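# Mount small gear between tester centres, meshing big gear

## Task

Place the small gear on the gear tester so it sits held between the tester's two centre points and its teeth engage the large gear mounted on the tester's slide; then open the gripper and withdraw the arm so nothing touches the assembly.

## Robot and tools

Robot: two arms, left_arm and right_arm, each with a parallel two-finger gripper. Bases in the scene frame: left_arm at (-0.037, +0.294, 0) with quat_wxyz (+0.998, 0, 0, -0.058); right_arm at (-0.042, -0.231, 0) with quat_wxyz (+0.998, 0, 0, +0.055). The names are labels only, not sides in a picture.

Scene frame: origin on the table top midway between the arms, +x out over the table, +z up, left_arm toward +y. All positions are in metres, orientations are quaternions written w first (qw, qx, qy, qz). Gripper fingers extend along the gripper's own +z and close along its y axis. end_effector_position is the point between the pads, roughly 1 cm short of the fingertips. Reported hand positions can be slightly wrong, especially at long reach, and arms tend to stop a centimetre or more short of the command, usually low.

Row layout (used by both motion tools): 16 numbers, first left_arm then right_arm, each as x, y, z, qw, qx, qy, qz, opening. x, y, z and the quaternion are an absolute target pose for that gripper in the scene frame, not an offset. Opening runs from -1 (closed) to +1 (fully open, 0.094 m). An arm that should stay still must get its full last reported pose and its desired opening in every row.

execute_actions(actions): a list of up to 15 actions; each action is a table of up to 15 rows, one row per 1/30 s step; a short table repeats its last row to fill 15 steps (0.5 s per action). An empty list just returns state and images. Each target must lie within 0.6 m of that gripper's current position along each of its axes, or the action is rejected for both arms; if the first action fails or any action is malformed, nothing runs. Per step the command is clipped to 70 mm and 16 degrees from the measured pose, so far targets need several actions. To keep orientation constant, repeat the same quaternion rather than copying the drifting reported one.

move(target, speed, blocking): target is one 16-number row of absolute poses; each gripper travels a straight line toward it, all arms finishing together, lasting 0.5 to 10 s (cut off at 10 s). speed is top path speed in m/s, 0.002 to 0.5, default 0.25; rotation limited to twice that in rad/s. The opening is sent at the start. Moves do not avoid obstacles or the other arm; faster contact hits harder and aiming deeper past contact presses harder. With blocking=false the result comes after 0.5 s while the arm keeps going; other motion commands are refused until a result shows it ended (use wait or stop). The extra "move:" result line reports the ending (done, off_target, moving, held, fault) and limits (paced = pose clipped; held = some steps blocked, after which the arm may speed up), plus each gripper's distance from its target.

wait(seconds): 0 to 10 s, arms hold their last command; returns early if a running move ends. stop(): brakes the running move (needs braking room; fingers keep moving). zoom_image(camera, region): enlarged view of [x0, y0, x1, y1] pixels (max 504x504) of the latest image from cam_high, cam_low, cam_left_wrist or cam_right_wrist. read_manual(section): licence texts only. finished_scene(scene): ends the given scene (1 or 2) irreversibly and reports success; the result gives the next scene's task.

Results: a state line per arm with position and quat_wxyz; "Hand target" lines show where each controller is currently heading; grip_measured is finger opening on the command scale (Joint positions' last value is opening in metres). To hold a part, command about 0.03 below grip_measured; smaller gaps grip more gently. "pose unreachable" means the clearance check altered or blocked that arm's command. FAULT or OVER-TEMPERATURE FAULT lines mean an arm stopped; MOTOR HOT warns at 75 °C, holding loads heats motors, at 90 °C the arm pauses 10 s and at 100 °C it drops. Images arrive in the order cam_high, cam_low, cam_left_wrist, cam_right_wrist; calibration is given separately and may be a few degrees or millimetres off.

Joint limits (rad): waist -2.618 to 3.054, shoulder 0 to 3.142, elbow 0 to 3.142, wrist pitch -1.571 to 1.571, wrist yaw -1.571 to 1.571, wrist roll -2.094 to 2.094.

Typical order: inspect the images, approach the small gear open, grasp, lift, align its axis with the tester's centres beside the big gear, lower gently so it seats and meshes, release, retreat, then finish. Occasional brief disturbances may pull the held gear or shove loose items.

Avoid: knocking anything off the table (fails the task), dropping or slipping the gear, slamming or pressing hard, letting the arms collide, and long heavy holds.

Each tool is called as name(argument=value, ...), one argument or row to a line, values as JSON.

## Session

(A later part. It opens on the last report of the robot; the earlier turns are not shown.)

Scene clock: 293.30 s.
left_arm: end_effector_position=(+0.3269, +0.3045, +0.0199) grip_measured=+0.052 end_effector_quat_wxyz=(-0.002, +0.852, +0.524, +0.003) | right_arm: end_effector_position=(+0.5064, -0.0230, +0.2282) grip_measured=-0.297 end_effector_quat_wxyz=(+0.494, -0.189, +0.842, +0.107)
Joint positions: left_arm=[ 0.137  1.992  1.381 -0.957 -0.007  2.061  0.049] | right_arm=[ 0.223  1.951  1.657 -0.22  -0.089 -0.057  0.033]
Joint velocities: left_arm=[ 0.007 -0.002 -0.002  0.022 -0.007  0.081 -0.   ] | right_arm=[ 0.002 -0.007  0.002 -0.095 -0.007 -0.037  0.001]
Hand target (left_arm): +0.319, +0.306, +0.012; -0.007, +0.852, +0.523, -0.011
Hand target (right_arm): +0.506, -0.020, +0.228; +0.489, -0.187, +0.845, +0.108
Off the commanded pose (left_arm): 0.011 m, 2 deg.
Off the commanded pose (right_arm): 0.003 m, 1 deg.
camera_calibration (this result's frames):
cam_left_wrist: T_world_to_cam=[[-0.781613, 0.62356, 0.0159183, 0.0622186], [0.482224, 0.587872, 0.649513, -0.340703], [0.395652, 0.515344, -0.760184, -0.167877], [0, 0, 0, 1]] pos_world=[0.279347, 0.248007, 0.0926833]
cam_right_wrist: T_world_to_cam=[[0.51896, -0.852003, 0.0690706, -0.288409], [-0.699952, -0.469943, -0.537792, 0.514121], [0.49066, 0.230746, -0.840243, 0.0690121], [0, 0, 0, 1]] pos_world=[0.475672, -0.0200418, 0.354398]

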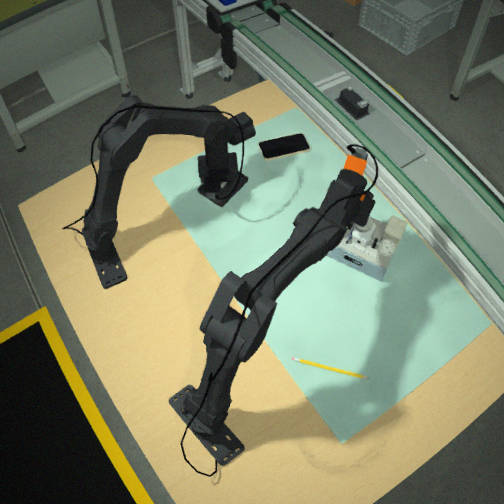

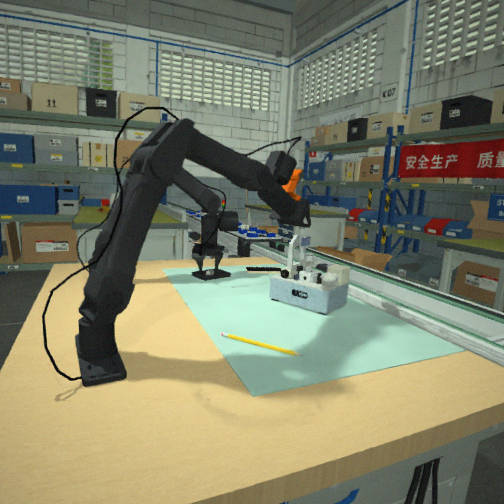

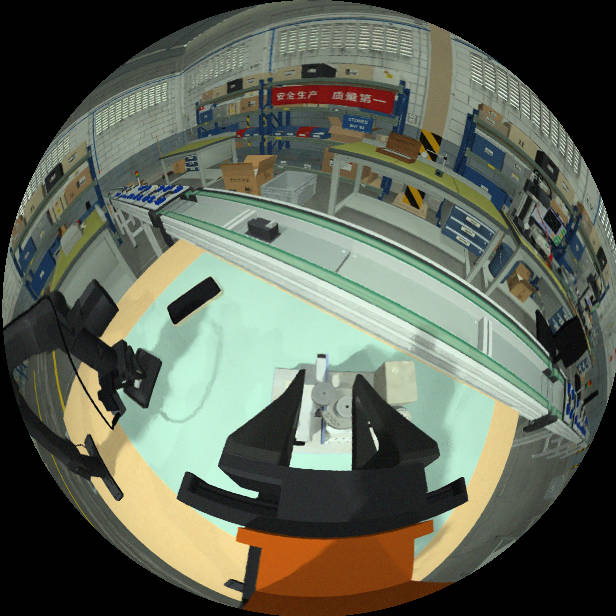

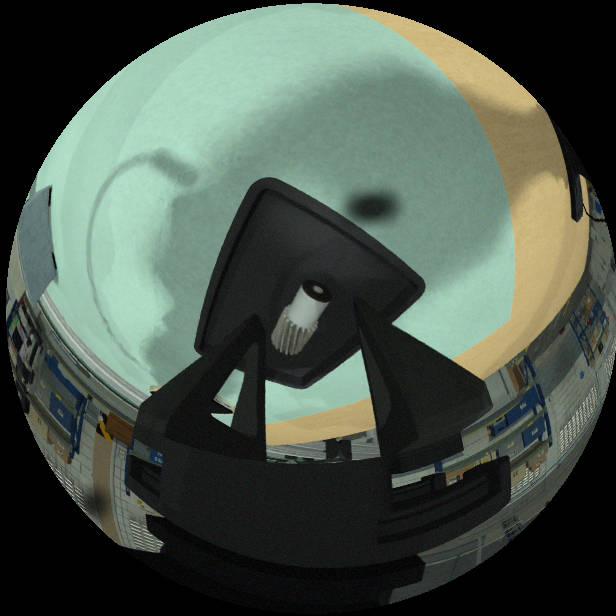

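execute_actions(
  actions=[],
)

Scene clock: 315.93 s.
left_arm: end_effector_position=(+0.3273, +0.3045, +0.0199) grip_measured=+0.052 end_effector_quat_wxyz=(-0.002, +0.852, +0.524, +0.004) | right_arm: end_effector_position=(+0.5058, -0.0232, +0.2272) grip_measured=-0.297 end_effector_quat_wxyz=(+0.492, -0.190, +0.843, +0.107)
Joint positions: left_arm=[ 0.137  1.992  1.381 -0.956 -0.007  2.061  0.049] | right_arm=[ 0.223  1.951  1.657 -0.224 -0.089 -0.057  0.033]
Joint velocities: left_arm=[-0.007 -0.002 -0.027 -0.022  0.022 -0.066  0.001] | right_arm=[ 0.002  0.002  0.007 -0.022 -0.022 -0.081  0.001]
Hand target (left_arm): +0.319, +0.306, +0.012; -0.007, +0.852, +0.523, -0.011
Hand target (right_arm): +0.506, -0.020, +0.228; +0.489, -0.187, +0.845, +0.108
Off the commanded pose (left_arm): 0.011 m, 2 deg.
Off the commanded pose (right_arm): 0.003 m, 1 deg.
camera_calibration (this result's frames):
cam_left_wrist: T_world_to_cam=[[-0.781637, 0.62356, 0.0147462, 0.0625411], [0.481232, 0.587851, 0.650267, -0.340576], [0.396812, 0.515369, -0.759563, -0.16843], [0, 0, 0, 1]] pos_world=[0.279616, 0.248013, 0.09261]
cam_right_wrist: T_world_to_cam=[[0.519257, -0.851901, 0.0681015, -0.288149], [-0.702271, -0.470746, -0.534055, 0.513438], [0.48702, 0.229486, -0.842703, 0.0708564], [0, 0, 0, 1]] pos_world=[0.475688, -0.0200362, 0.353538]

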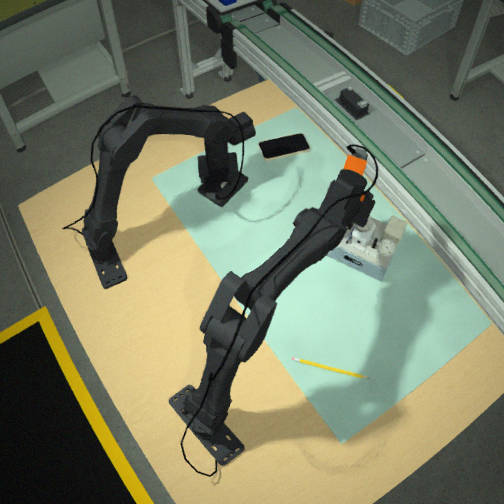

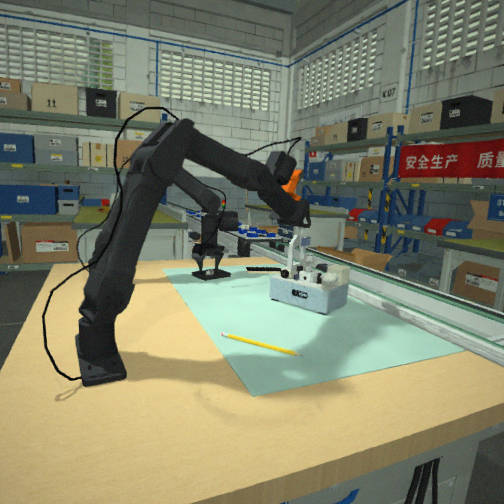

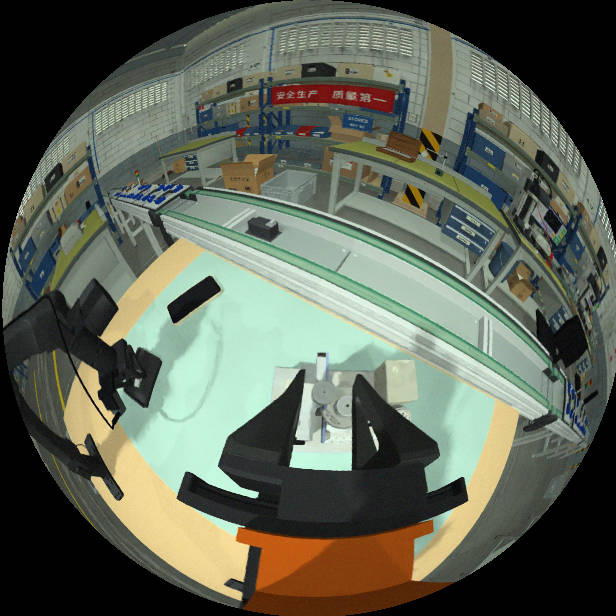

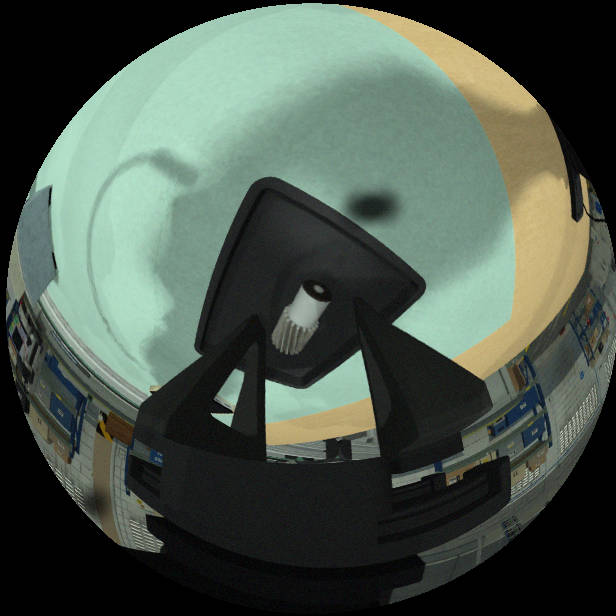

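zoom_image(
  camera="cam_right_wrist",
  region=[220, 240, 420, 440],
)

Region (220, 240, 420, 440) of cam_right_wrist's 616x616 image, scaled by 2.520, with more detail than that image has.

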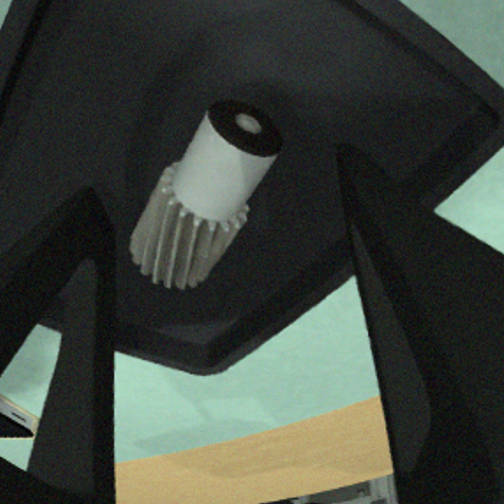

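zoom_image(
  camera="cam_low",
  region=[180, 230, 250, 300],
)

Region (180, 230, 250, 300) of cam_low's 504x504 image, scaled by 7.200, with more detail than that image has.

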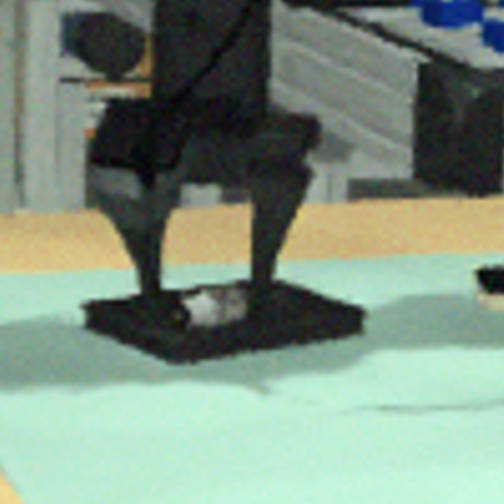

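execute_actions(
  actions=[
    [[0.3195,0.306,0.0125,-0.0068,0.8526,0.5225,-0.0111,0.03,0.5059,-0.020,0.2277,0.4882,-0.1874,0.8455,0.1082,-0.30],[0.3195,0.306,0.013,-0.0068,0.8526,0.5225,-0.0111,0.01,0.5058,-0.020,0.2274,0.4882,-0.1874,0.8455,0.1082,-0.30],[0.3195,0.306,0.0135,-0.0068,0.8526,0.5225,-0.0111,-0.01,0.5057,-0.020,0.2271,0.4882,-0.1874,0.8455,0.1082,-0.30],[0.3195,0.306,0.014,-0.0068,0.8526,0.5225,-0.0111,-0.03,0.5056,-0.020,0.2268,0.4882,-0.1874,0.8455,0.1082,-0.30],[0.3195,0.306,0.014,-0.0068,0.8526,0.5225,-0.0111,-0.05,0.5055,-0.020,0.2265,0.4882,-0.1874,0.8455,0.1082,-0.30],[0.3195,0.306,0.014,-0.0068,0.8526,0.5225,-0.0111,-0.07,0.5054,-0.020,0.2262,0.4882,-0.1874,0.8455,0.1082,-0.30],[0.3195,0.306,0.014,-0.0068,0.8526,0.5225,-0.0111,-0.09,0.5053,-0.020,0.2259,0.4882,-0.1874,0.8455,0.1082,-0.30],[0.3195,0.306,0.014,-0.0068,0.8526,0.5225,-0.0111,-0.11,0.5052,-0.020,0.2256,0.4882,-0.1874,0.8455,0.1082,-0.30],[0.3195,0.306,0.014,-0.0068,0.8526,0.5225,-0.0111,-0.13,0.5051,-0.020,0.2253,0.4882,-0.1874,0.8455,0.1082,-0.30],[0.3195,0.306,0.014,-0.0068,0.8526,0.5225,-0.0111,-0.15,0.5050,-0.020,0.2250,0.4882,-0.1874,0.8455,0.1082,-0.30],[0.3195,0.306,0.014,-0.0068,0.8526,0.5225,-0.0111,-0.165,0.5049,-0.020,0.2247,0.4882,-0.1874,0.8455,0.1082,-0.30],[0.3195,0.306,0.014,-0.0068,0.8526,0.5225,-0.0111,-0.18,0.5048,-0.020,0.2244,0.4882,-0.1874,0.8455,0.1082,-0.30],[0.3195,0.306,0.014,-0.0068,0.8526,0.5225,-0.0111,-0.195,0.5047,-0.020,0.2241,0.4882,-0.1874,0.8455,0.1082,-0.30],[0.3195,0.306,0.014,-0.0068,0.8526,0.5225,-0.0111,-0.21,0.5046,-0.020,0.2238,0.4882,-0.1874,0.8455,0.1082,-0.30],[0.3195,0.306,0.014,-0.0068,0.8526,0.5225,-0.0111,-0.225,0.5045,-0.020,0.2235,0.4882,-0.1874,0.8455,0.1082,-0.30]],
    [[0.3195,0.306,0.014,-0.0068,0.8526,0.5225,-0.0111,-0.24,0.5044,-0.020,0.2233,0.4882,-0.1874,0.8455,0.1082,-0.30],[0.3195,0.306,0.014,-0.0068,0.8526,0.5225,-0.0111,-0.252,0.5043,-0.020,0.2231,0.4882,-0.1874,0.8455,0.1082,-0.30],[0.3195,0.306,0.014,-0.0068,0.8526,0.5225,-0.0111,-0.264,0.5042,-0.020,0.2229,0.4882,-0.1874,0.8455,0.1082,-0.30],[0.3195,0.306,0.014,-0.0068,0.8526,0.5225,-0.0111,-0.276,0.5041,-0.020,0.2227,0.4882,-0.1874,0.8455,0.1082,-0.30],[0.3195,0.306,0.014,-0.0068,0.8526,0.5225,-0.0111,-0.288,0.5040,-0.020,0.2225,0.4882,-0.1874,0.8455,0.1082,-0.30],[0.3195,0.306,0.014,-0.0068,0.8526,0.5225,-0.0111,-0.30,0.5039,-0.020,0.2223,0.4882,-0.1874,0.8455,0.1082,-0.30],[0.3195,0.306,0.014,-0.0068,0.8526,0.5225,-0.0111,-0.312,0.5038,-0.020,0.2221,0.4882,-0.1874,0.8455,0.1082,-0.30],[0.3195,0.306,0.014,-0.0068,0.8526,0.5225,-0.0111,-0.324,0.5037,-0.020,0.2219,0.4882,-0.1874,0.8455,0.1082,-0.30],[0.3195,0.306,0.014,-0.0068,0.8526,0.5225,-0.0111,-0.336,0.5036,-0.020,0.2217,0.4882,-0.1874,0.8455,0.1082,-0.30],[0.3195,0.306,0.014,-0.0068,0.8526,0.5225,-0.0111,-0.348,0.5035,-0.020,0.2215,0.4882,-0.1874,0.8455,0.1082,-0.30],[0.3195,0.306,0.014,-0.0068,0.8526,0.5225,-0.0111,-0.36,0.5034,-0.020,0.2213,0.4882,-0.1874,0.8455,0.1082,-0.30],[0.3195,0.306,0.014,-0.0068,0.8526,0.5225,-0.0111,-0.372,0.5033,-0.020,0.2211,0.4882,-0.1874,0.8455,0.1082,-0.30],[0.3195,0.306,0.014,-0.0068,0.8526,0.5225,-0.0111,-0.384,0.5032,-0.020,0.2209,0.4882,-0.1874,0.8455,0.1082,-0.30],[0.3195,0.306,0.014,-0.0068,0.8526,0.5225,-0.0111,-0.396,0.5031,-0.020,0.2207,0.4882,-0.1874,0.8455,0.1082,-0.30],[0.3195,0.306,0.014,-0.0068,0.8526,0.5225,-0.0111,-0.408,0.5030,-0.020,0.2205,0.4882,-0.1874,0.8455,0.1082,-0.30]],
  ],
)

Scene clock: 372.07 s.
left_arm: end_effector_position=(+0.3273, +0.3045, +0.0199) grip_measured=-0.401 end_effector_quat_wxyz=(-0.002, +0.852, +0.524, +0.004) | right_arm: end_effector_position=(+0.5064, -0.0232, +0.2269) grip_measured=-0.297 end_effector_quat_wxyz=(+0.494, -0.189, +0.842, +0.107)
Joint positions: left_arm=[ 0.137  1.992  1.381 -0.956 -0.007  2.061  0.028] | right_arm=[ 0.223  1.951  1.652 -0.214 -0.088 -0.056  0.033]
Joint velocities: left_arm=[-0.007  0.002 -0.012  0.007 -0.051  0.022 -0.01 ] | right_arm=[-0.007 -0.007 -0.061  0.022 -0.037 -0.007  0.   ]
Hand target (left_arm): +0.319, +0.306, +0.014; -0.007, +0.853, +0.523, -0.011
Hand target (right_arm): +0.503, -0.020, +0.220; +0.488, -0.188, +0.846, +0.108
Off the commanded pose (left_arm): 0.010 m, 2 deg.
Off the commanded pose (right_arm): 0.008 m, 1 deg.
camera_calibration (this result's frames):
cam_left_wrist: T_world_to_cam=[[-0.781399, 0.623858, 0.0147495, 0.0623724], [0.481458, 0.587666, 0.650267, -0.340594], [0.397006, 0.515219, -0.759563, -0.168448], [0, 0, 0, 1]] pos_world=[0.279594, 0.248031, 0.09261]
cam_right_wrist: T_world_to_cam=[[0.517774, -0.852727, 0.0690398, -0.287917], [-0.700453, -0.468878, -0.538069, 0.513667], [0.491198, 0.230239, -0.840068, 0.0675616], [0, 0, 0, 1]] pos_world=[0.47569, -0.020223, 0.353023]

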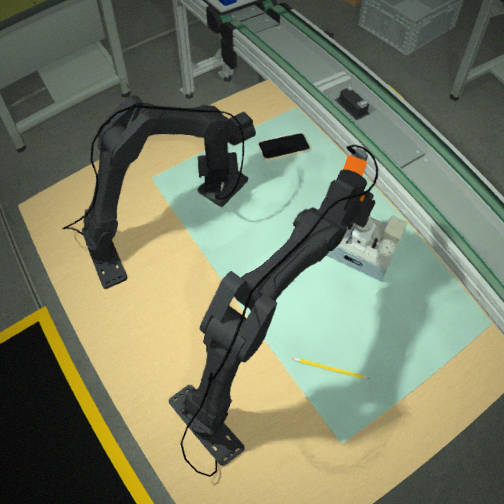

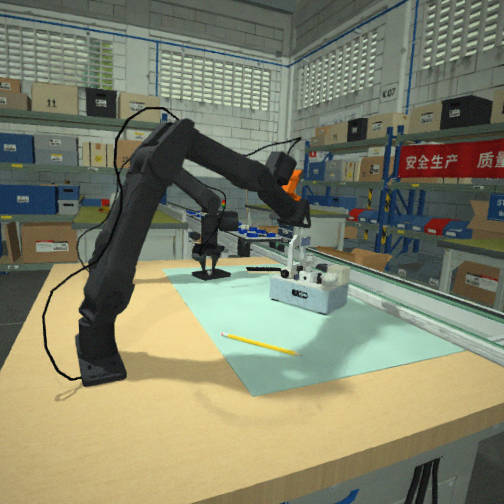

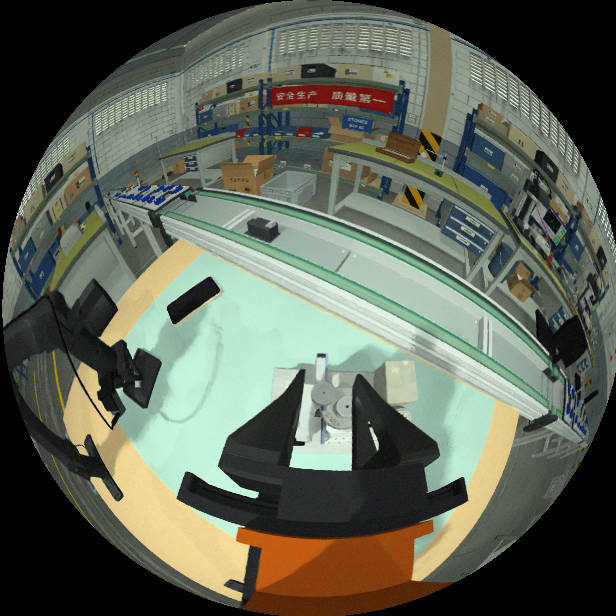

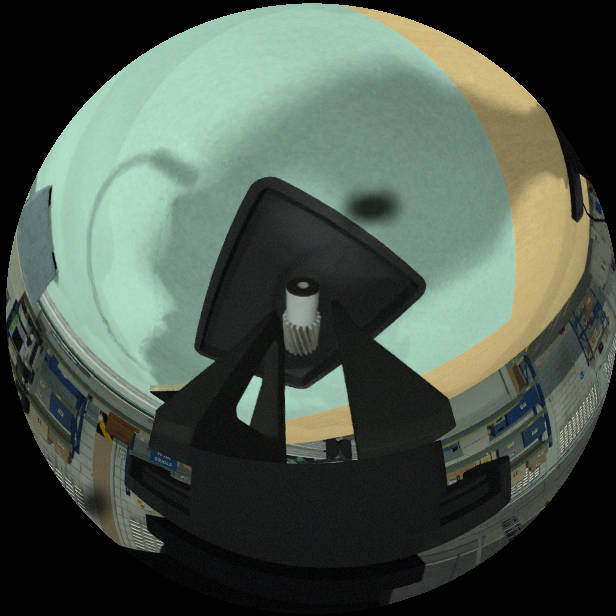

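The gear has rotated almost into line with the pads. Zooming in to check its position along the fingers.

zoom_image(
  camera="cam_right_wrist",
  region=[240, 250, 380, 390],
)

Region (240, 250, 380, 390) of cam_right_wrist's 616x616 image, scaled by 3.600, with more detail than that image has.

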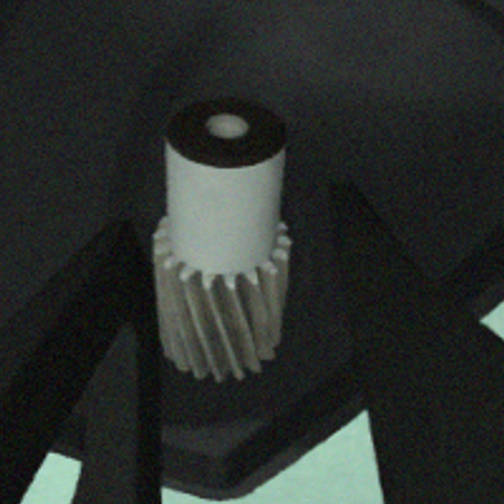

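execute_actions(
  actions=[
    [[0.3200,0.306,0.0148,-0.0065,0.8526,0.5226,-0.0100,-0.418,0.5030,-0.020,0.2203,0.4882,-0.1874,0.8455,0.1082,-0.30],[0.3205,0.3059,0.0156,-0.0062,0.8525,0.5227,-0.0090,-0.428,0.5030,-0.020,0.2201,0.4882,-0.1874,0.8455,0.1082,-0.30],[0.3210,0.3058,0.0164,-0.0059,0.8525,0.5228,-0.0080,-0.438,0.5030,-0.020,0.2199,0.4882,-0.1874,0.8455,0.1082,-0.30],[0.3215,0.3057,0.0172,-0.0056,0.8524,0.5229,-0.0070,-0.448,0.5030,-0.020,0.2197,0.4882,-0.1874,0.8455,0.1082,-0.30],[0.3220,0.3056,0.0180,-0.0053,0.8524,0.5230,-0.0060,-0.458,0.5030,-0.020,0.2195,0.4882,-0.1874,0.8455,0.1082,-0.30],[0.3225,0.3055,0.0188,-0.0050,0.8523,0.5231,-0.0050,-0.468,0.5030,-0.020,0.2195,0.4882,-0.1874,0.8455,0.1082,-0.30],[0.3230,0.3054,0.0196,-0.0047,0.8523,0.5232,-0.0040,-0.478,0.5030,-0.020,0.2195,0.4882,-0.1874,0.8455,0.1082,-0.30],[0.3235,0.3053,0.0204,-0.0044,0.8522,0.5233,-0.0030,-0.488,0.5030,-0.020,0.2195,0.4882,-0.1874,0.8455,0.1082,-0.30],[0.3240,0.3052,0.0212,-0.0041,0.8522,0.5234,-0.0020,-0.498,0.5030,-0.020,0.2195,0.4882,-0.1874,0.8455,0.1082,-0.30],[0.3245,0.3051,0.0220,-0.0038,0.8521,0.5235,-0.0010,-0.508,0.5030,-0.020,0.2195,0.4882,-0.1874,0.8455,0.1082,-0.30],[0.3250,0.3050,0.0228,-0.0035,0.8521,0.5236,0.0,-0.518,0.5030,-0.020,0.2195,0.4882,-0.1874,0.8455,0.1082,-0.30],[0.3255,0.3050,0.0236,-0.0032,0.8520,0.5237,0.0,-0.528,0.5030,-0.020,0.2195,0.4882,-0.1874,0.8455,0.1082,-0.30],[0.3260,0.3050,0.0244,-0.0030,0.8520,0.5237,0.0,-0.538,0.5030,-0.020,0.2195,0.4882,-0.1874,0.8455,0.1082,-0.30],[0.3265,0.3050,0.0252,-0.0030,0.8520,0.5237,0.0,-0.548,0.5030,-0.020,0.2195,0.4882,-0.1874,0.8455,0.1082,-0.30],[0.3265,0.3050,0.0260,-0.0030,0.8520,0.5237,0.0,-0.558,0.5030,-0.020,0.2195,0.4882,-0.1874,0.8455,0.1082,-0.30]],
  ],
)

Scene clock: 443.43 s.
left_arm: end_effector_position=(+0.3267, +0.3045, +0.0199) grip_measured=-0.552 end_effector_quat_wxyz=(-0.003, +0.852, +0.524, +0.003) | right_arm: end_effector_position=(+0.5061, -0.0234, +0.2245) grip_measured=-0.297 end_effector_quat_wxyz=(+0.493, -0.189, +0.843, +0.107)
Joint positions: left_arm=[ 0.137  1.992  1.381 -0.958 -0.007  2.061  0.021] | right_arm=[ 0.223  1.951  1.644 -0.209 -0.087 -0.056  0.033]
Joint velocities: left_arm=[-0.002 -0.002 -0.027 -0.051 -0.007 -0.022 -0.01 ] | right_arm=[-0.002  0.002 -0.037 -0.095  0.037 -0.051 -0.   ]
Hand target (left_arm): +0.327, +0.305, +0.026; -0.003, +0.852, +0.524, +0.000
Hand target (right_arm): +0.503, -0.020, +0.220; +0.488, -0.187, +0.846, +0.108
Off the commanded pose (left_arm): 0.006 m, 0 deg.
Off the commanded pose (right_arm): 0.007 m, 1 deg.
camera_calibration (this result's frames):
cam_left_wrist: T_world_to_cam=[[-0.781363, 0.623859, 0.0165071, 0.0618885], [0.482945, 0.587698, 0.649134, -0.340785], [0.395267, 0.515182, -0.760495, -0.167619], [0, 0, 0, 1]] pos_world=[0.279192, 0.248023, 0.0927202]
cam_right_wrist: T_world_to_cam=[[0.517485, -0.852953, 0.0684127, -0.287459], [-0.701901, -0.468849, -0.536205, 0.5124], [0.489433, 0.229459, -0.841311, 0.0669799], [0, 0, 0, 1]] pos_world=[0.475628, -0.02032, 0.350768]

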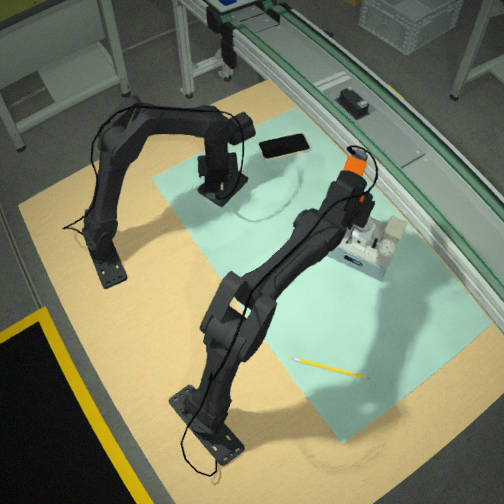

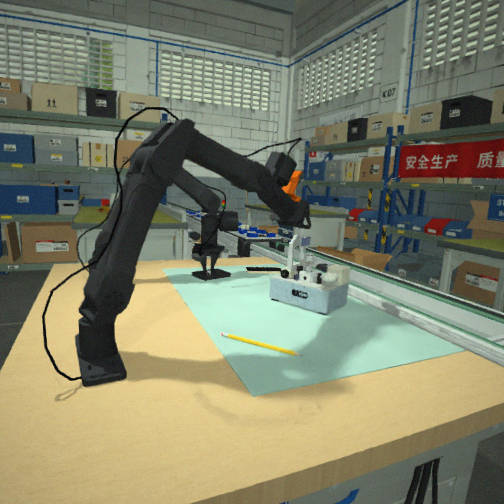

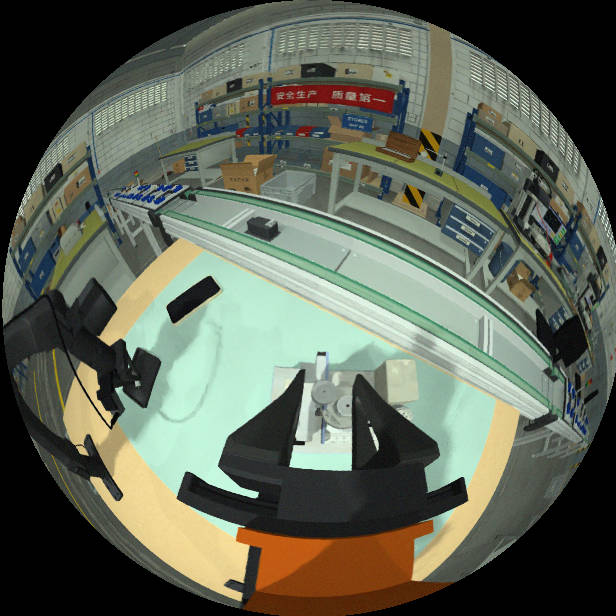

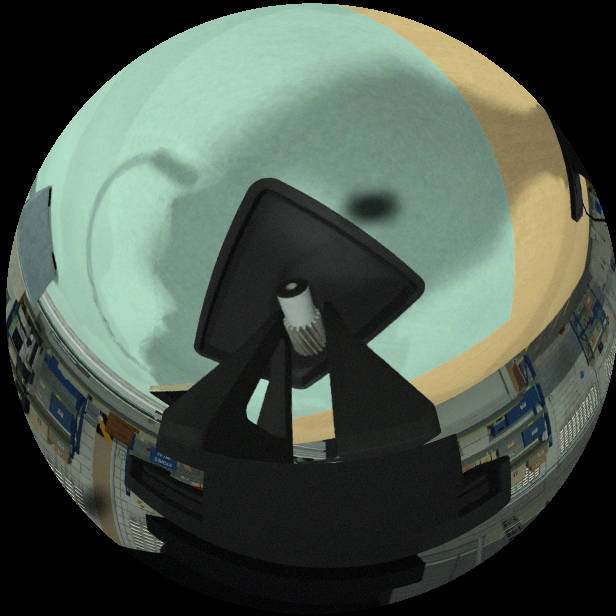

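zoom_image(
  camera="cam_right_wrist",
  region=[240, 250, 380, 390],
)

execute_actions(
  actions=[],
)

Region (240, 250, 380, 390) of cam_right_wrist's 616x616 image, scaled by 3.600, with more detail than that image has.

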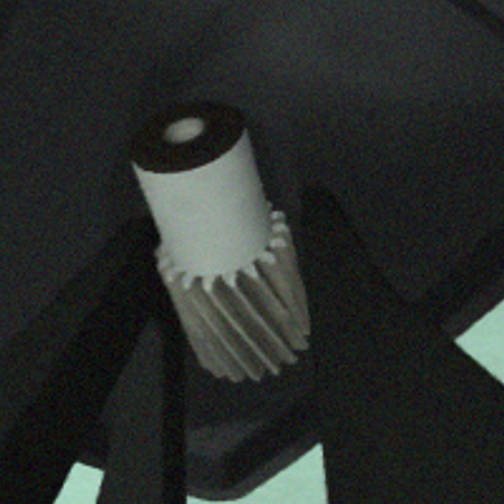

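Scene clock: 446.80 s.
left_arm: end_effector_position=(+0.3245, +0.3044, +0.0199) grip_measured=-0.556 end_effector_quat_wxyz=(-0.005, +0.852, +0.524, -0.001) | right_arm: end_effector_position=(+0.5061, -0.0234, +0.2246) grip_measured=-0.297 end_effector_quat_wxyz=(+0.493, -0.189, +0.843, +0.107)
Joint positions: left_arm=[ 0.137  1.992  1.381 -0.967 -0.007  2.061  0.021] | right_arm=[ 0.223  1.951  1.644 -0.208 -0.087 -0.056  0.033]
Joint velocities: left_arm=[ 0.007  0.002  0.007 -0.037 -0.066 -0.037 -0.   ] | right_arm=[ 0.012  0.002  0.002  0.081  0.022 -0.051  0.001]
Hand target (left_arm): +0.327, +0.305, +0.026; -0.003, +0.852, +0.524, +0.000
Hand target (right_arm): +0.503, -0.020, +0.220; +0.488, -0.187, +0.845, +0.108
Off the commanded pose (left_arm): 0.006 m, 0 deg.
Off the commanded pose (right_arm): 0.007 m, 1 deg.
camera_calibration (this result's frames):
cam_left_wrist: T_world_to_cam=[[-0.781189, 0.623862, 0.0232437, 0.0600215], [0.48862, 0.587819, 0.644763, -0.3415], [0.38858, 0.515039, -0.764029, -0.164444], [0, 0, 0, 1]] pos_world=[0.277652, 0.24799, 0.093151]
cam_right_wrist: T_world_to_cam=[[0.517461, -0.852961, 0.0684927, -0.287481], [-0.701707, -0.468782, -0.536516, 0.512456], [0.489736, 0.229564, -0.841106, 0.0668269], [0, 0, 0, 1]] pos_world=[0.475626, -0.0203205, 0.35084]

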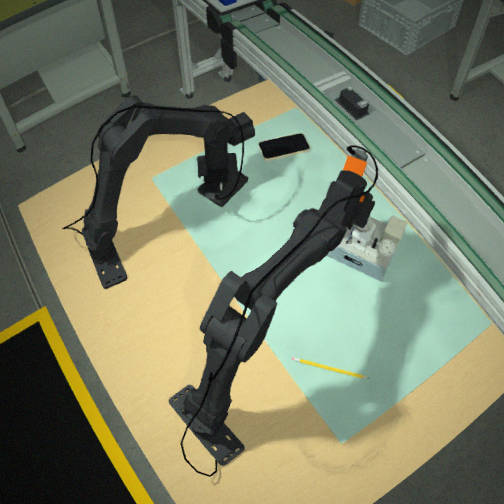

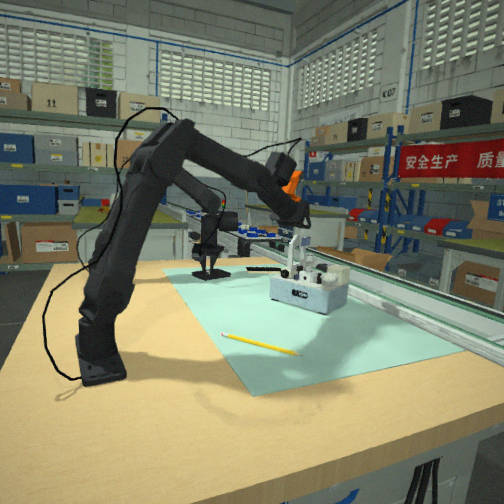

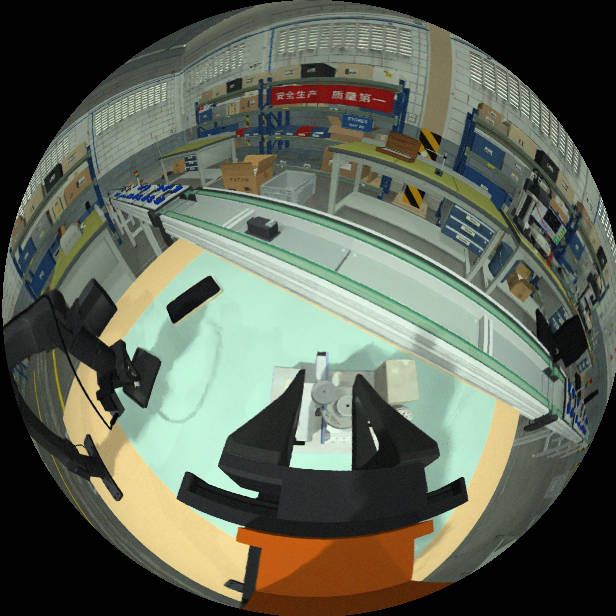

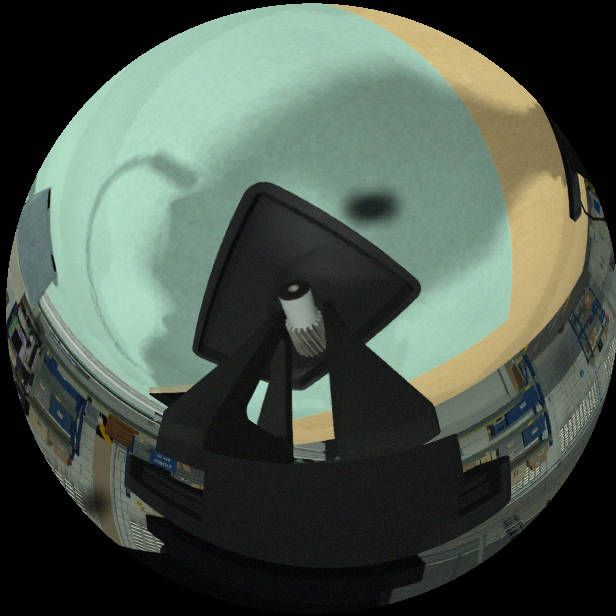

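zoom_image(
  camera="cam_right_wrist",
  region=[240, 250, 380, 390],
)

Region (240, 250, 380, 390) of cam_right_wrist's 616x616 image, scaled by 3.600, with more detail than that image has.

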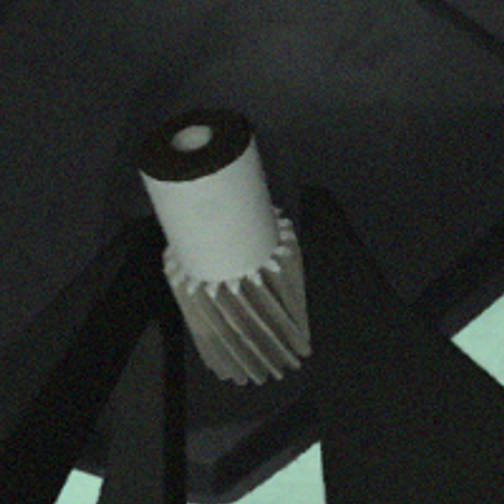

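execute_actions(
  actions=[
    [[0.3262,0.3050,0.0255,-0.0030,0.8520,0.5237,0.0,-0.568,0.5030,-0.020,0.2190,0.4882,-0.1874,0.8455,0.1082,-0.30],[0.3260,0.3050,0.0250,-0.0030,0.8520,0.5237,0.0,-0.578,0.5030,-0.020,0.2185,0.4882,-0.1874,0.8455,0.1082,-0.30],[0.3258,0.3050,0.0245,-0.0030,0.8520,0.5237,0.0,-0.588,0.5030,-0.020,0.2180,0.4882,-0.1874,0.8455,0.1082,-0.30],[0.3256,0.3050,0.0240,-0.0030,0.8520,0.5237,0.0,-0.596,0.5030,-0.020,0.2175,0.4882,-0.1874,0.8455,0.1082,-0.30],[0.3254,0.3050,0.0240,-0.0030,0.8520,0.5237,0.0,-0.604,0.5030,-0.020,0.2170,0.4882,-0.1874,0.8455,0.1082,-0.30],[0.3252,0.3050,0.0240,-0.0030,0.8520,0.5237,0.0,-0.612,0.5030,-0.020,0.2165,0.4882,-0.1874,0.8455,0.1082,-0.30],[0.3250,0.3050,0.0240,-0.0030,0.8520,0.5237,0.0,-0.620,0.5030,-0.020,0.2160,0.4882,-0.1874,0.8455,0.1082,-0.30],[0.3250,0.3050,0.0240,-0.0030,0.8520,0.5237,0.0,-0.628,0.5030,-0.020,0.2155,0.4882,-0.1874,0.8455,0.1082,-0.30],[0.3250,0.3050,0.0240,-0.0030,0.8520,0.5237,0.0,-0.636,0.5030,-0.020,0.2150,0.4882,-0.1874,0.8455,0.1082,-0.30],[0.3250,0.3050,0.0240,-0.0030,0.8520,0.5237,0.0,-0.644,0.5030,-0.020,0.2145,0.4882,-0.1874,0.8455,0.1082,-0.30],[0.3250,0.3050,0.0240,-0.0030,0.8520,0.5237,0.0,-0.652,0.5030,-0.020,0.2140,0.4882,-0.1874,0.8455,0.1082,-0.30],[0.3250,0.3050,0.0240,-0.0030,0.8520,0.5237,0.0,-0.660,0.5030,-0.020,0.2140,0.4882,-0.1874,0.8455,0.1082,-0.30],[0.3250,0.3050,0.0240,-0.0030,0.8520,0.5237,0.0,-0.665,0.5030,-0.020,0.2140,0.4882,-0.1874,0.8455,0.1082,-0.30],[0.3250,0.3050,0.0240,-0.0030,0.8520,0.5237,0.0,-0.670,0.5030,-0.020,0.2140,0.4882,-0.1874,0.8455,0.1082,-0.30],[0.3250,0.3050,0.0240,-0.0030,0.8520,0.5237,0.0,-0.670,0.5030,-0.020,0.2140,0.4882,-0.1874,0.8455,0.1082,-0.30]],
  ],
)

Scene clock: 525.57 s.
left_arm: end_effector_position=(+0.3244, +0.3044, +0.0199) grip_measured=-0.640 end_effector_quat_wxyz=(-0.005, +0.852, +0.524, -0.001) | right_arm: end_effector_position=(+0.5049, -0.0238, +0.2175) grip_measured=-0.297 end_effector_quat_wxyz=(+0.490, -0.189, +0.844, +0.107)
Joint positions: left_arm=[ 0.137  1.992  1.381 -0.967 -0.007  2.061  0.017] | right_arm=[ 0.223  1.951  1.622 -0.193 -0.087 -0.056  0.033]
Joint velocities: left_arm=[ 0.012  0.007  0.012 -0.037 -0.022 -0.022 -0.001] | right_arm=[-0.002 -0.002  0.002  0.037  0.007  0.037 -0.001]
Hand target (left_arm): +0.325, +0.305, +0.024; -0.003, +0.852, +0.524, -0.000
Hand target (right_arm): +0.503, -0.020, +0.214; +0.488, -0.188, +0.846, +0.108
Off the commanded pose (left_arm): 0.004 m, 0 deg.
Off the commanded pose (right_arm): 0.006 m, 0 deg.
camera_calibration (this result's frames):
cam_left_wrist: T_world_to_cam=[[-0.78118, 0.623862, 0.0235366, 0.0599399], [0.488866, 0.587824, 0.644572, -0.34153], [0.388289, 0.515033, -0.764181, -0.164306], [0, 0, 0, 1]] pos_world=[0.277585, 0.247988, 0.09317]
cam_right_wrist: T_world_to_cam=[[0.5179, -0.852809, 0.0670504, -0.286626], [-0.70517, -0.469982, -0.530897, 0.508072], [0.484267, 0.22767, -0.844779, 0.0650325], [0, 0, 0, 1]] pos_world=[0.475228, -0.0204586, 0.343891]

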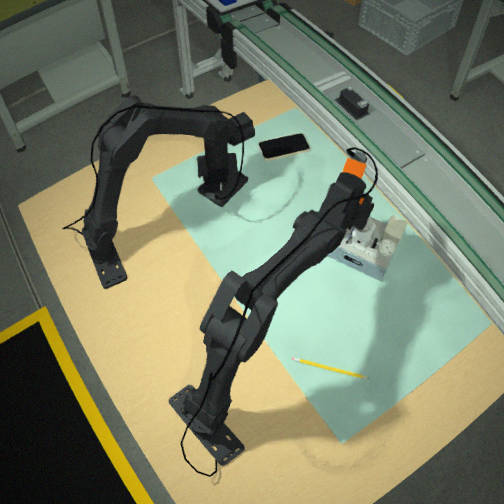

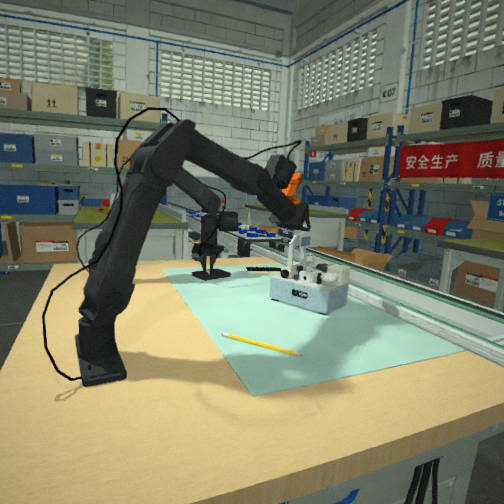

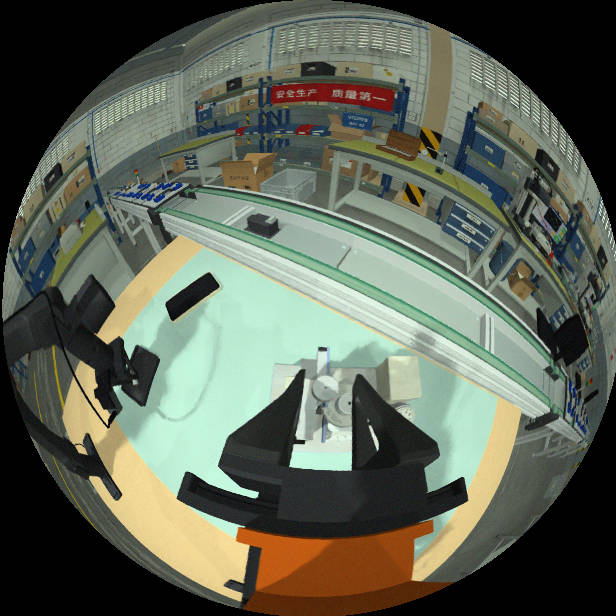

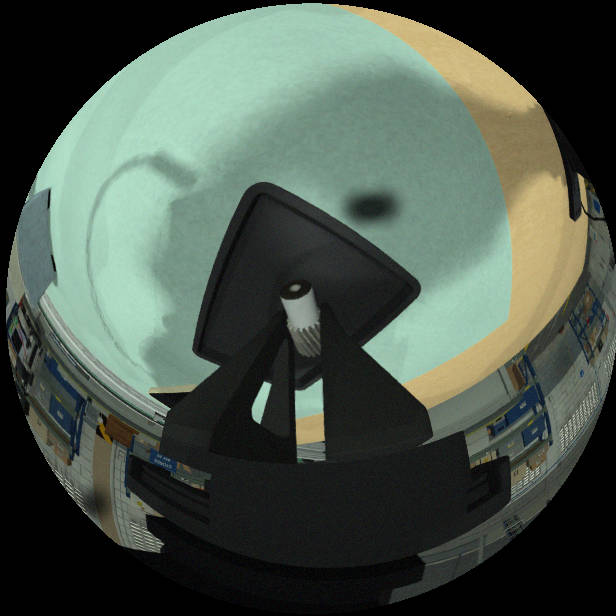

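execute_actions(
  actions=[
    [[0.3250,0.3050,0.0255,-0.0030,0.8520,0.5237,0.0,-0.672,0.5030,-0.020,0.2150,0.4882,-0.1874,0.8455,0.1082,-0.30],[0.3250,0.3050,0.0275,-0.0030,0.8520,0.5237,0.0,-0.672,0.5030,-0.020,0.2160,0.4882,-0.1874,0.8455,0.1082,-0.30],[0.3250,0.3050,0.0300,-0.0030,0.8520,0.5237,0.0,-0.672,0.5030,-0.020,0.2165,0.4882,-0.1874,0.8455,0.1082,-0.30],[0.3250,0.3050,0.0325,-0.0030,0.8520,0.5237,0.0,-0.672,0.5030,-0.020,0.2165,0.4882,-0.1874,0.8455,0.1082,-0.30],[0.3250,0.3050,0.0350,-0.0030,0.8520,0.5237,0.0,-0.672,0.5030,-0.020,0.2165,0.4882,-0.1874,0.8455,0.1082,-0.30],[0.3250,0.3050,0.0375,-0.0030,0.8520,0.5237,0.0,-0.672,0.5030,-0.020,0.2165,0.4882,-0.1874,0.8455,0.1082,-0.30],[0.3250,0.3050,0.0400,-0.0030,0.8520,0.5237,0.0,-0.672,0.5030,-0.020,0.2165,0.4882,-0.1874,0.8455,0.1082,-0.30],[0.3250,0.3050,0.0425,-0.0030,0.8520,0.5237,0.0,-0.672,0.5030,-0.020,0.2165,0.4882,-0.1874,0.8455,0.1082,-0.30],[0.3250,0.3050,0.0450,-0.0030,0.8520,0.5237,0.0,-0.672,0.5030,-0.020,0.2165,0.4882,-0.1874,0.8455,0.1082,-0.30],[0.3250,0.3050,0.0475,-0.0030,0.8520,0.5237,0.0,-0.672,0.5030,-0.020,0.2165,0.4882,-0.1874,0.8455,0.1082,-0.30],[0.3250,0.3050,0.0500,-0.0030,0.8520,0.5237,0.0,-0.672,0.5030,-0.020,0.2165,0.4882,-0.1874,0.8455,0.1082,-0.30],[0.3250,0.3050,0.0525,-0.0030,0.8520,0.5237,0.0,-0.672,0.5030,-0.020,0.2165,0.4882,-0.1874,0.8455,0.1082,-0.30],[0.3250,0.3050,0.0550,-0.0030,0.8520,0.5237,0.0,-0.672,0.5030,-0.020,0.2165,0.4882,-0.1874,0.8455,0.1082,-0.30],[0.3250,0.3050,0.0570,-0.0030,0.8520,0.5237,0.0,-0.672,0.5030,-0.020,0.2165,0.4882,-0.1874,0.8455,0.1082,-0.30],[0.3250,0.3050,0.0585,-0.0030,0.8520,0.5237,0.0,-0.672,0.5030,-0.020,0.2165,0.4882,-0.1874,0.8455,0.1082,-0.30]],
  ],
)

wait(
  seconds=0.5,
)

zoom_image(
  camera="cam_low",
  region=[190, 240, 230, 280],
)

Scene clock: 550.37 s.
left_arm: end_effector_position=(+0.3241, +0.3044, +0.0402) grip_measured=-0.640 end_effector_quat_wxyz=(-0.006, +0.852, +0.523, -0.003) | right_arm: end_effector_position=(+0.5055, -0.0236, +0.2186) grip_measured=-0.297 end_effector_quat_wxyz=(+0.492, -0.189, +0.843, +0.107)
Joint positions: left_arm=[ 0.137  1.97   1.436 -1.048 -0.007  2.061  0.017] | right_arm=[ 0.223  1.951  1.622 -0.188 -0.087 -0.056  0.033]
Joint velocities: left_arm=[-0.007 -0.1    0.208 -0.198  0.051 -0.007 -0.   ] | right_arm=[ 0.002  0.012  0.007 -0.022 -0.066 -0.037 -0.   ]
Hand target (left_arm): +0.325, +0.305, +0.058; -0.002, +0.852, +0.524, +0.001
Hand target (right_arm): +0.503, -0.020, +0.217; +0.488, -0.188, +0.845, +0.108
Off the commanded pose (left_arm): 0.018 m, 1 deg.
Off the commanded pose (right_arm): 0.005 m, 1 deg.
camera_calibration (this result's frames):
cam_left_wrist: T_world_to_cam=[[-0.781043, 0.623865, 0.0276363, 0.0590343], [0.492301, 0.587897, 0.641886, -0.355479], [0.384203, 0.514946, -0.766302, -0.147268], [0, 0, 0, 1]] pos_world=[0.277692, 0.247991, 0.113693]
cam_right_wrist: T_world_to_cam=[[0.517584, -0.852919, 0.0680924, -0.286896], [-0.702673, -0.469117, -0.534958, 0.508785], [0.488219, 0.229039, -0.84213, 0.0630636], [0, 0, 0, 1]] pos_world=[0.475214, -0.0204635, 0.344822]

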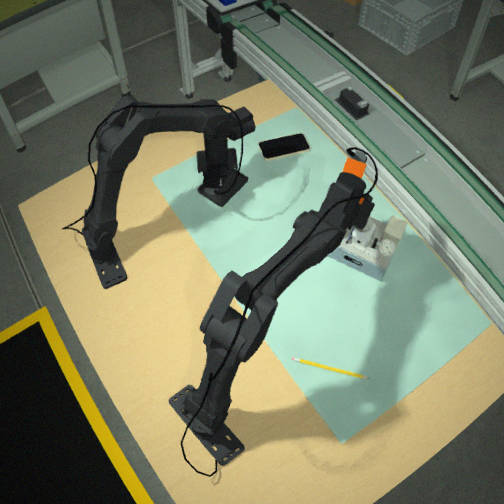

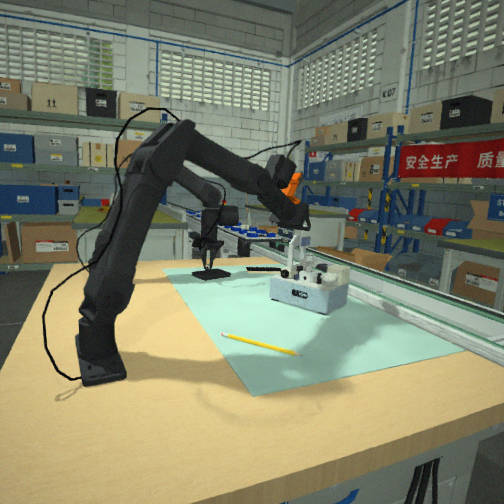

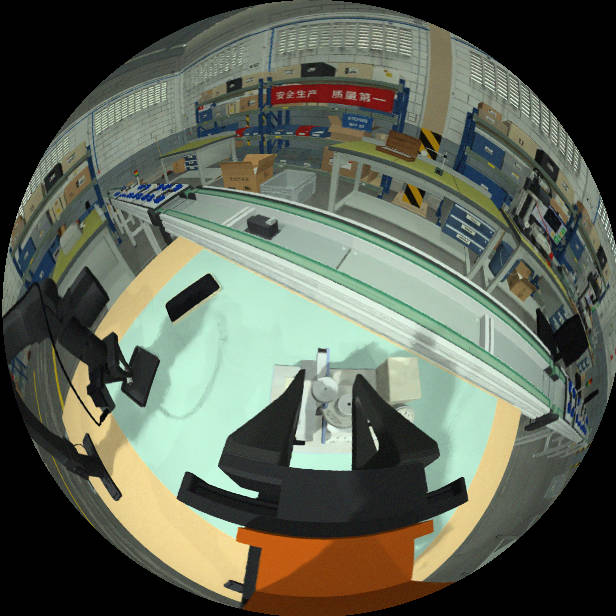

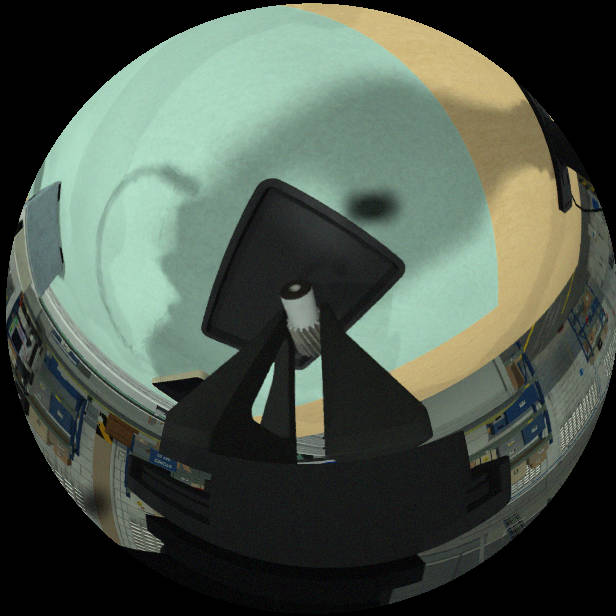

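Scene clock: 550.87 s.
left_arm: end_effector_position=(+0.3220, +0.3044, +0.0475) grip_measured=-0.640 end_effector_quat_wxyz=(-0.007, +0.852, +0.523, -0.006) | right_arm: end_effector_position=(+0.5055, -0.0236, +0.2186) grip_measured=-0.297 end_effector_quat_wxyz=(+0.492, -0.189, +0.843, +0.107)
Joint positions: left_arm=[ 0.137  1.959  1.45  -1.079 -0.007  2.061  0.017] | right_arm=[ 0.223  1.951  1.622 -0.188 -0.087 -0.056  0.033]
Joint velocities: left_arm=[-0.012 -0.007  0.012  0.022  0.007 -0.081 -0.001] | right_arm=[-0.002  0.002  0.002  0.081 -0.066  0.022 -0.001]
Hand target (left_arm): +0.325, +0.305, +0.058; -0.002, +0.852, +0.524, +0.001
Hand target (right_arm): +0.503, -0.020, +0.217; +0.488, -0.188, +0.845, +0.108
Off the commanded pose (left_arm): 0.011 m, 1 deg.
Off the commanded pose (right_arm): 0.005 m, 1 deg.
wait: 0.50 s; at rest by 0.43 s
camera_calibration (this result's frames):
cam_left_wrist: T_world_to_cam=[[-0.780897, 0.623868, 0.0314424, 0.0569626], [0.495477, 0.587965, 0.639375, -0.360031], [0.380399, 0.514865, -0.768252, -0.139463], [0, 0, 0, 1]] pos_world=[0.27592, 0.247953, 0.121261]
cam_right_wrist: T_world_to_cam=[[0.517584, -0.852919, 0.0680924, -0.286896], [-0.702673, -0.469117, -0.534958, 0.508785], [0.488219, 0.229039, -0.84213, 0.0630636], [0, 0, 0, 1]] pos_world=[0.475214, -0.0204635, 0.344822]

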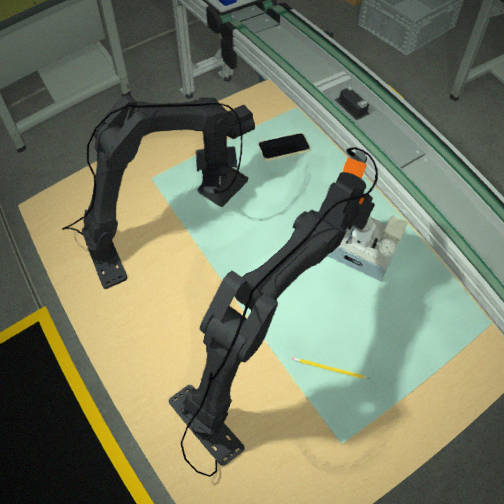

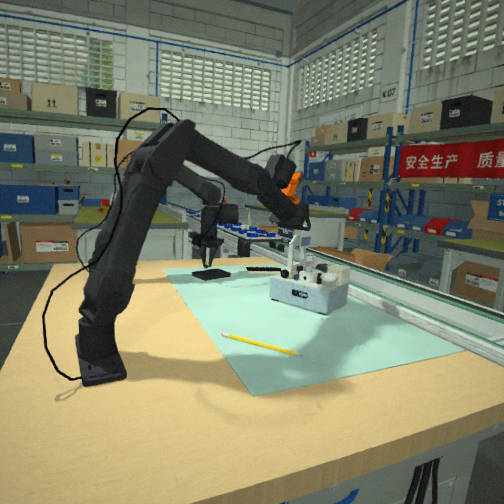

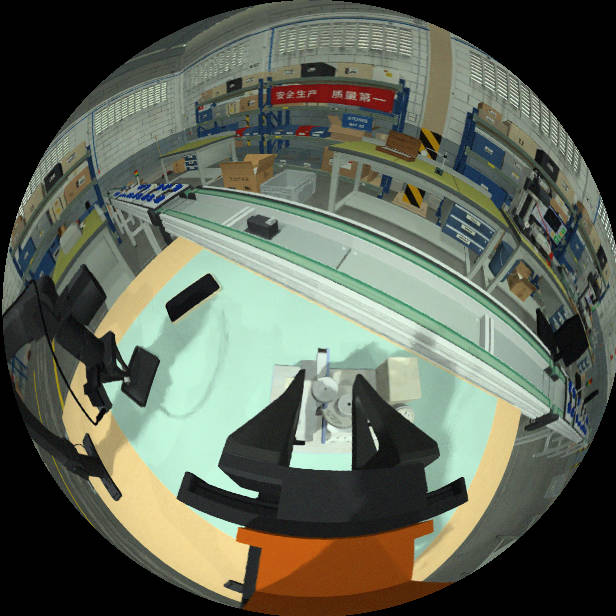

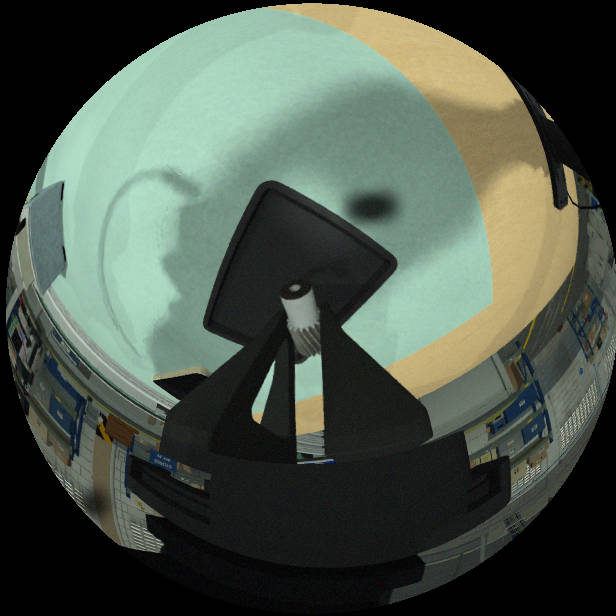

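Region (190, 240, 230, 280) of cam_low's 504x504 image, scaled by 12.600, with more detail than that image has.

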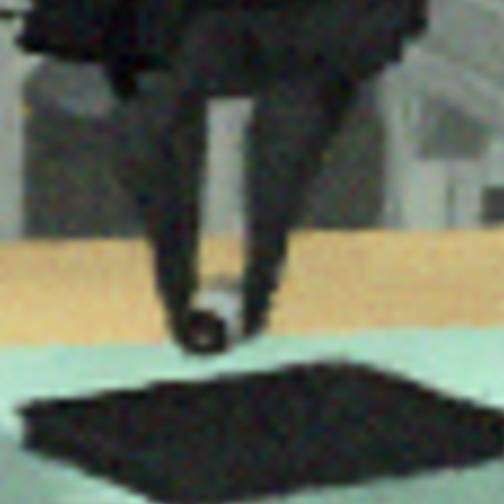

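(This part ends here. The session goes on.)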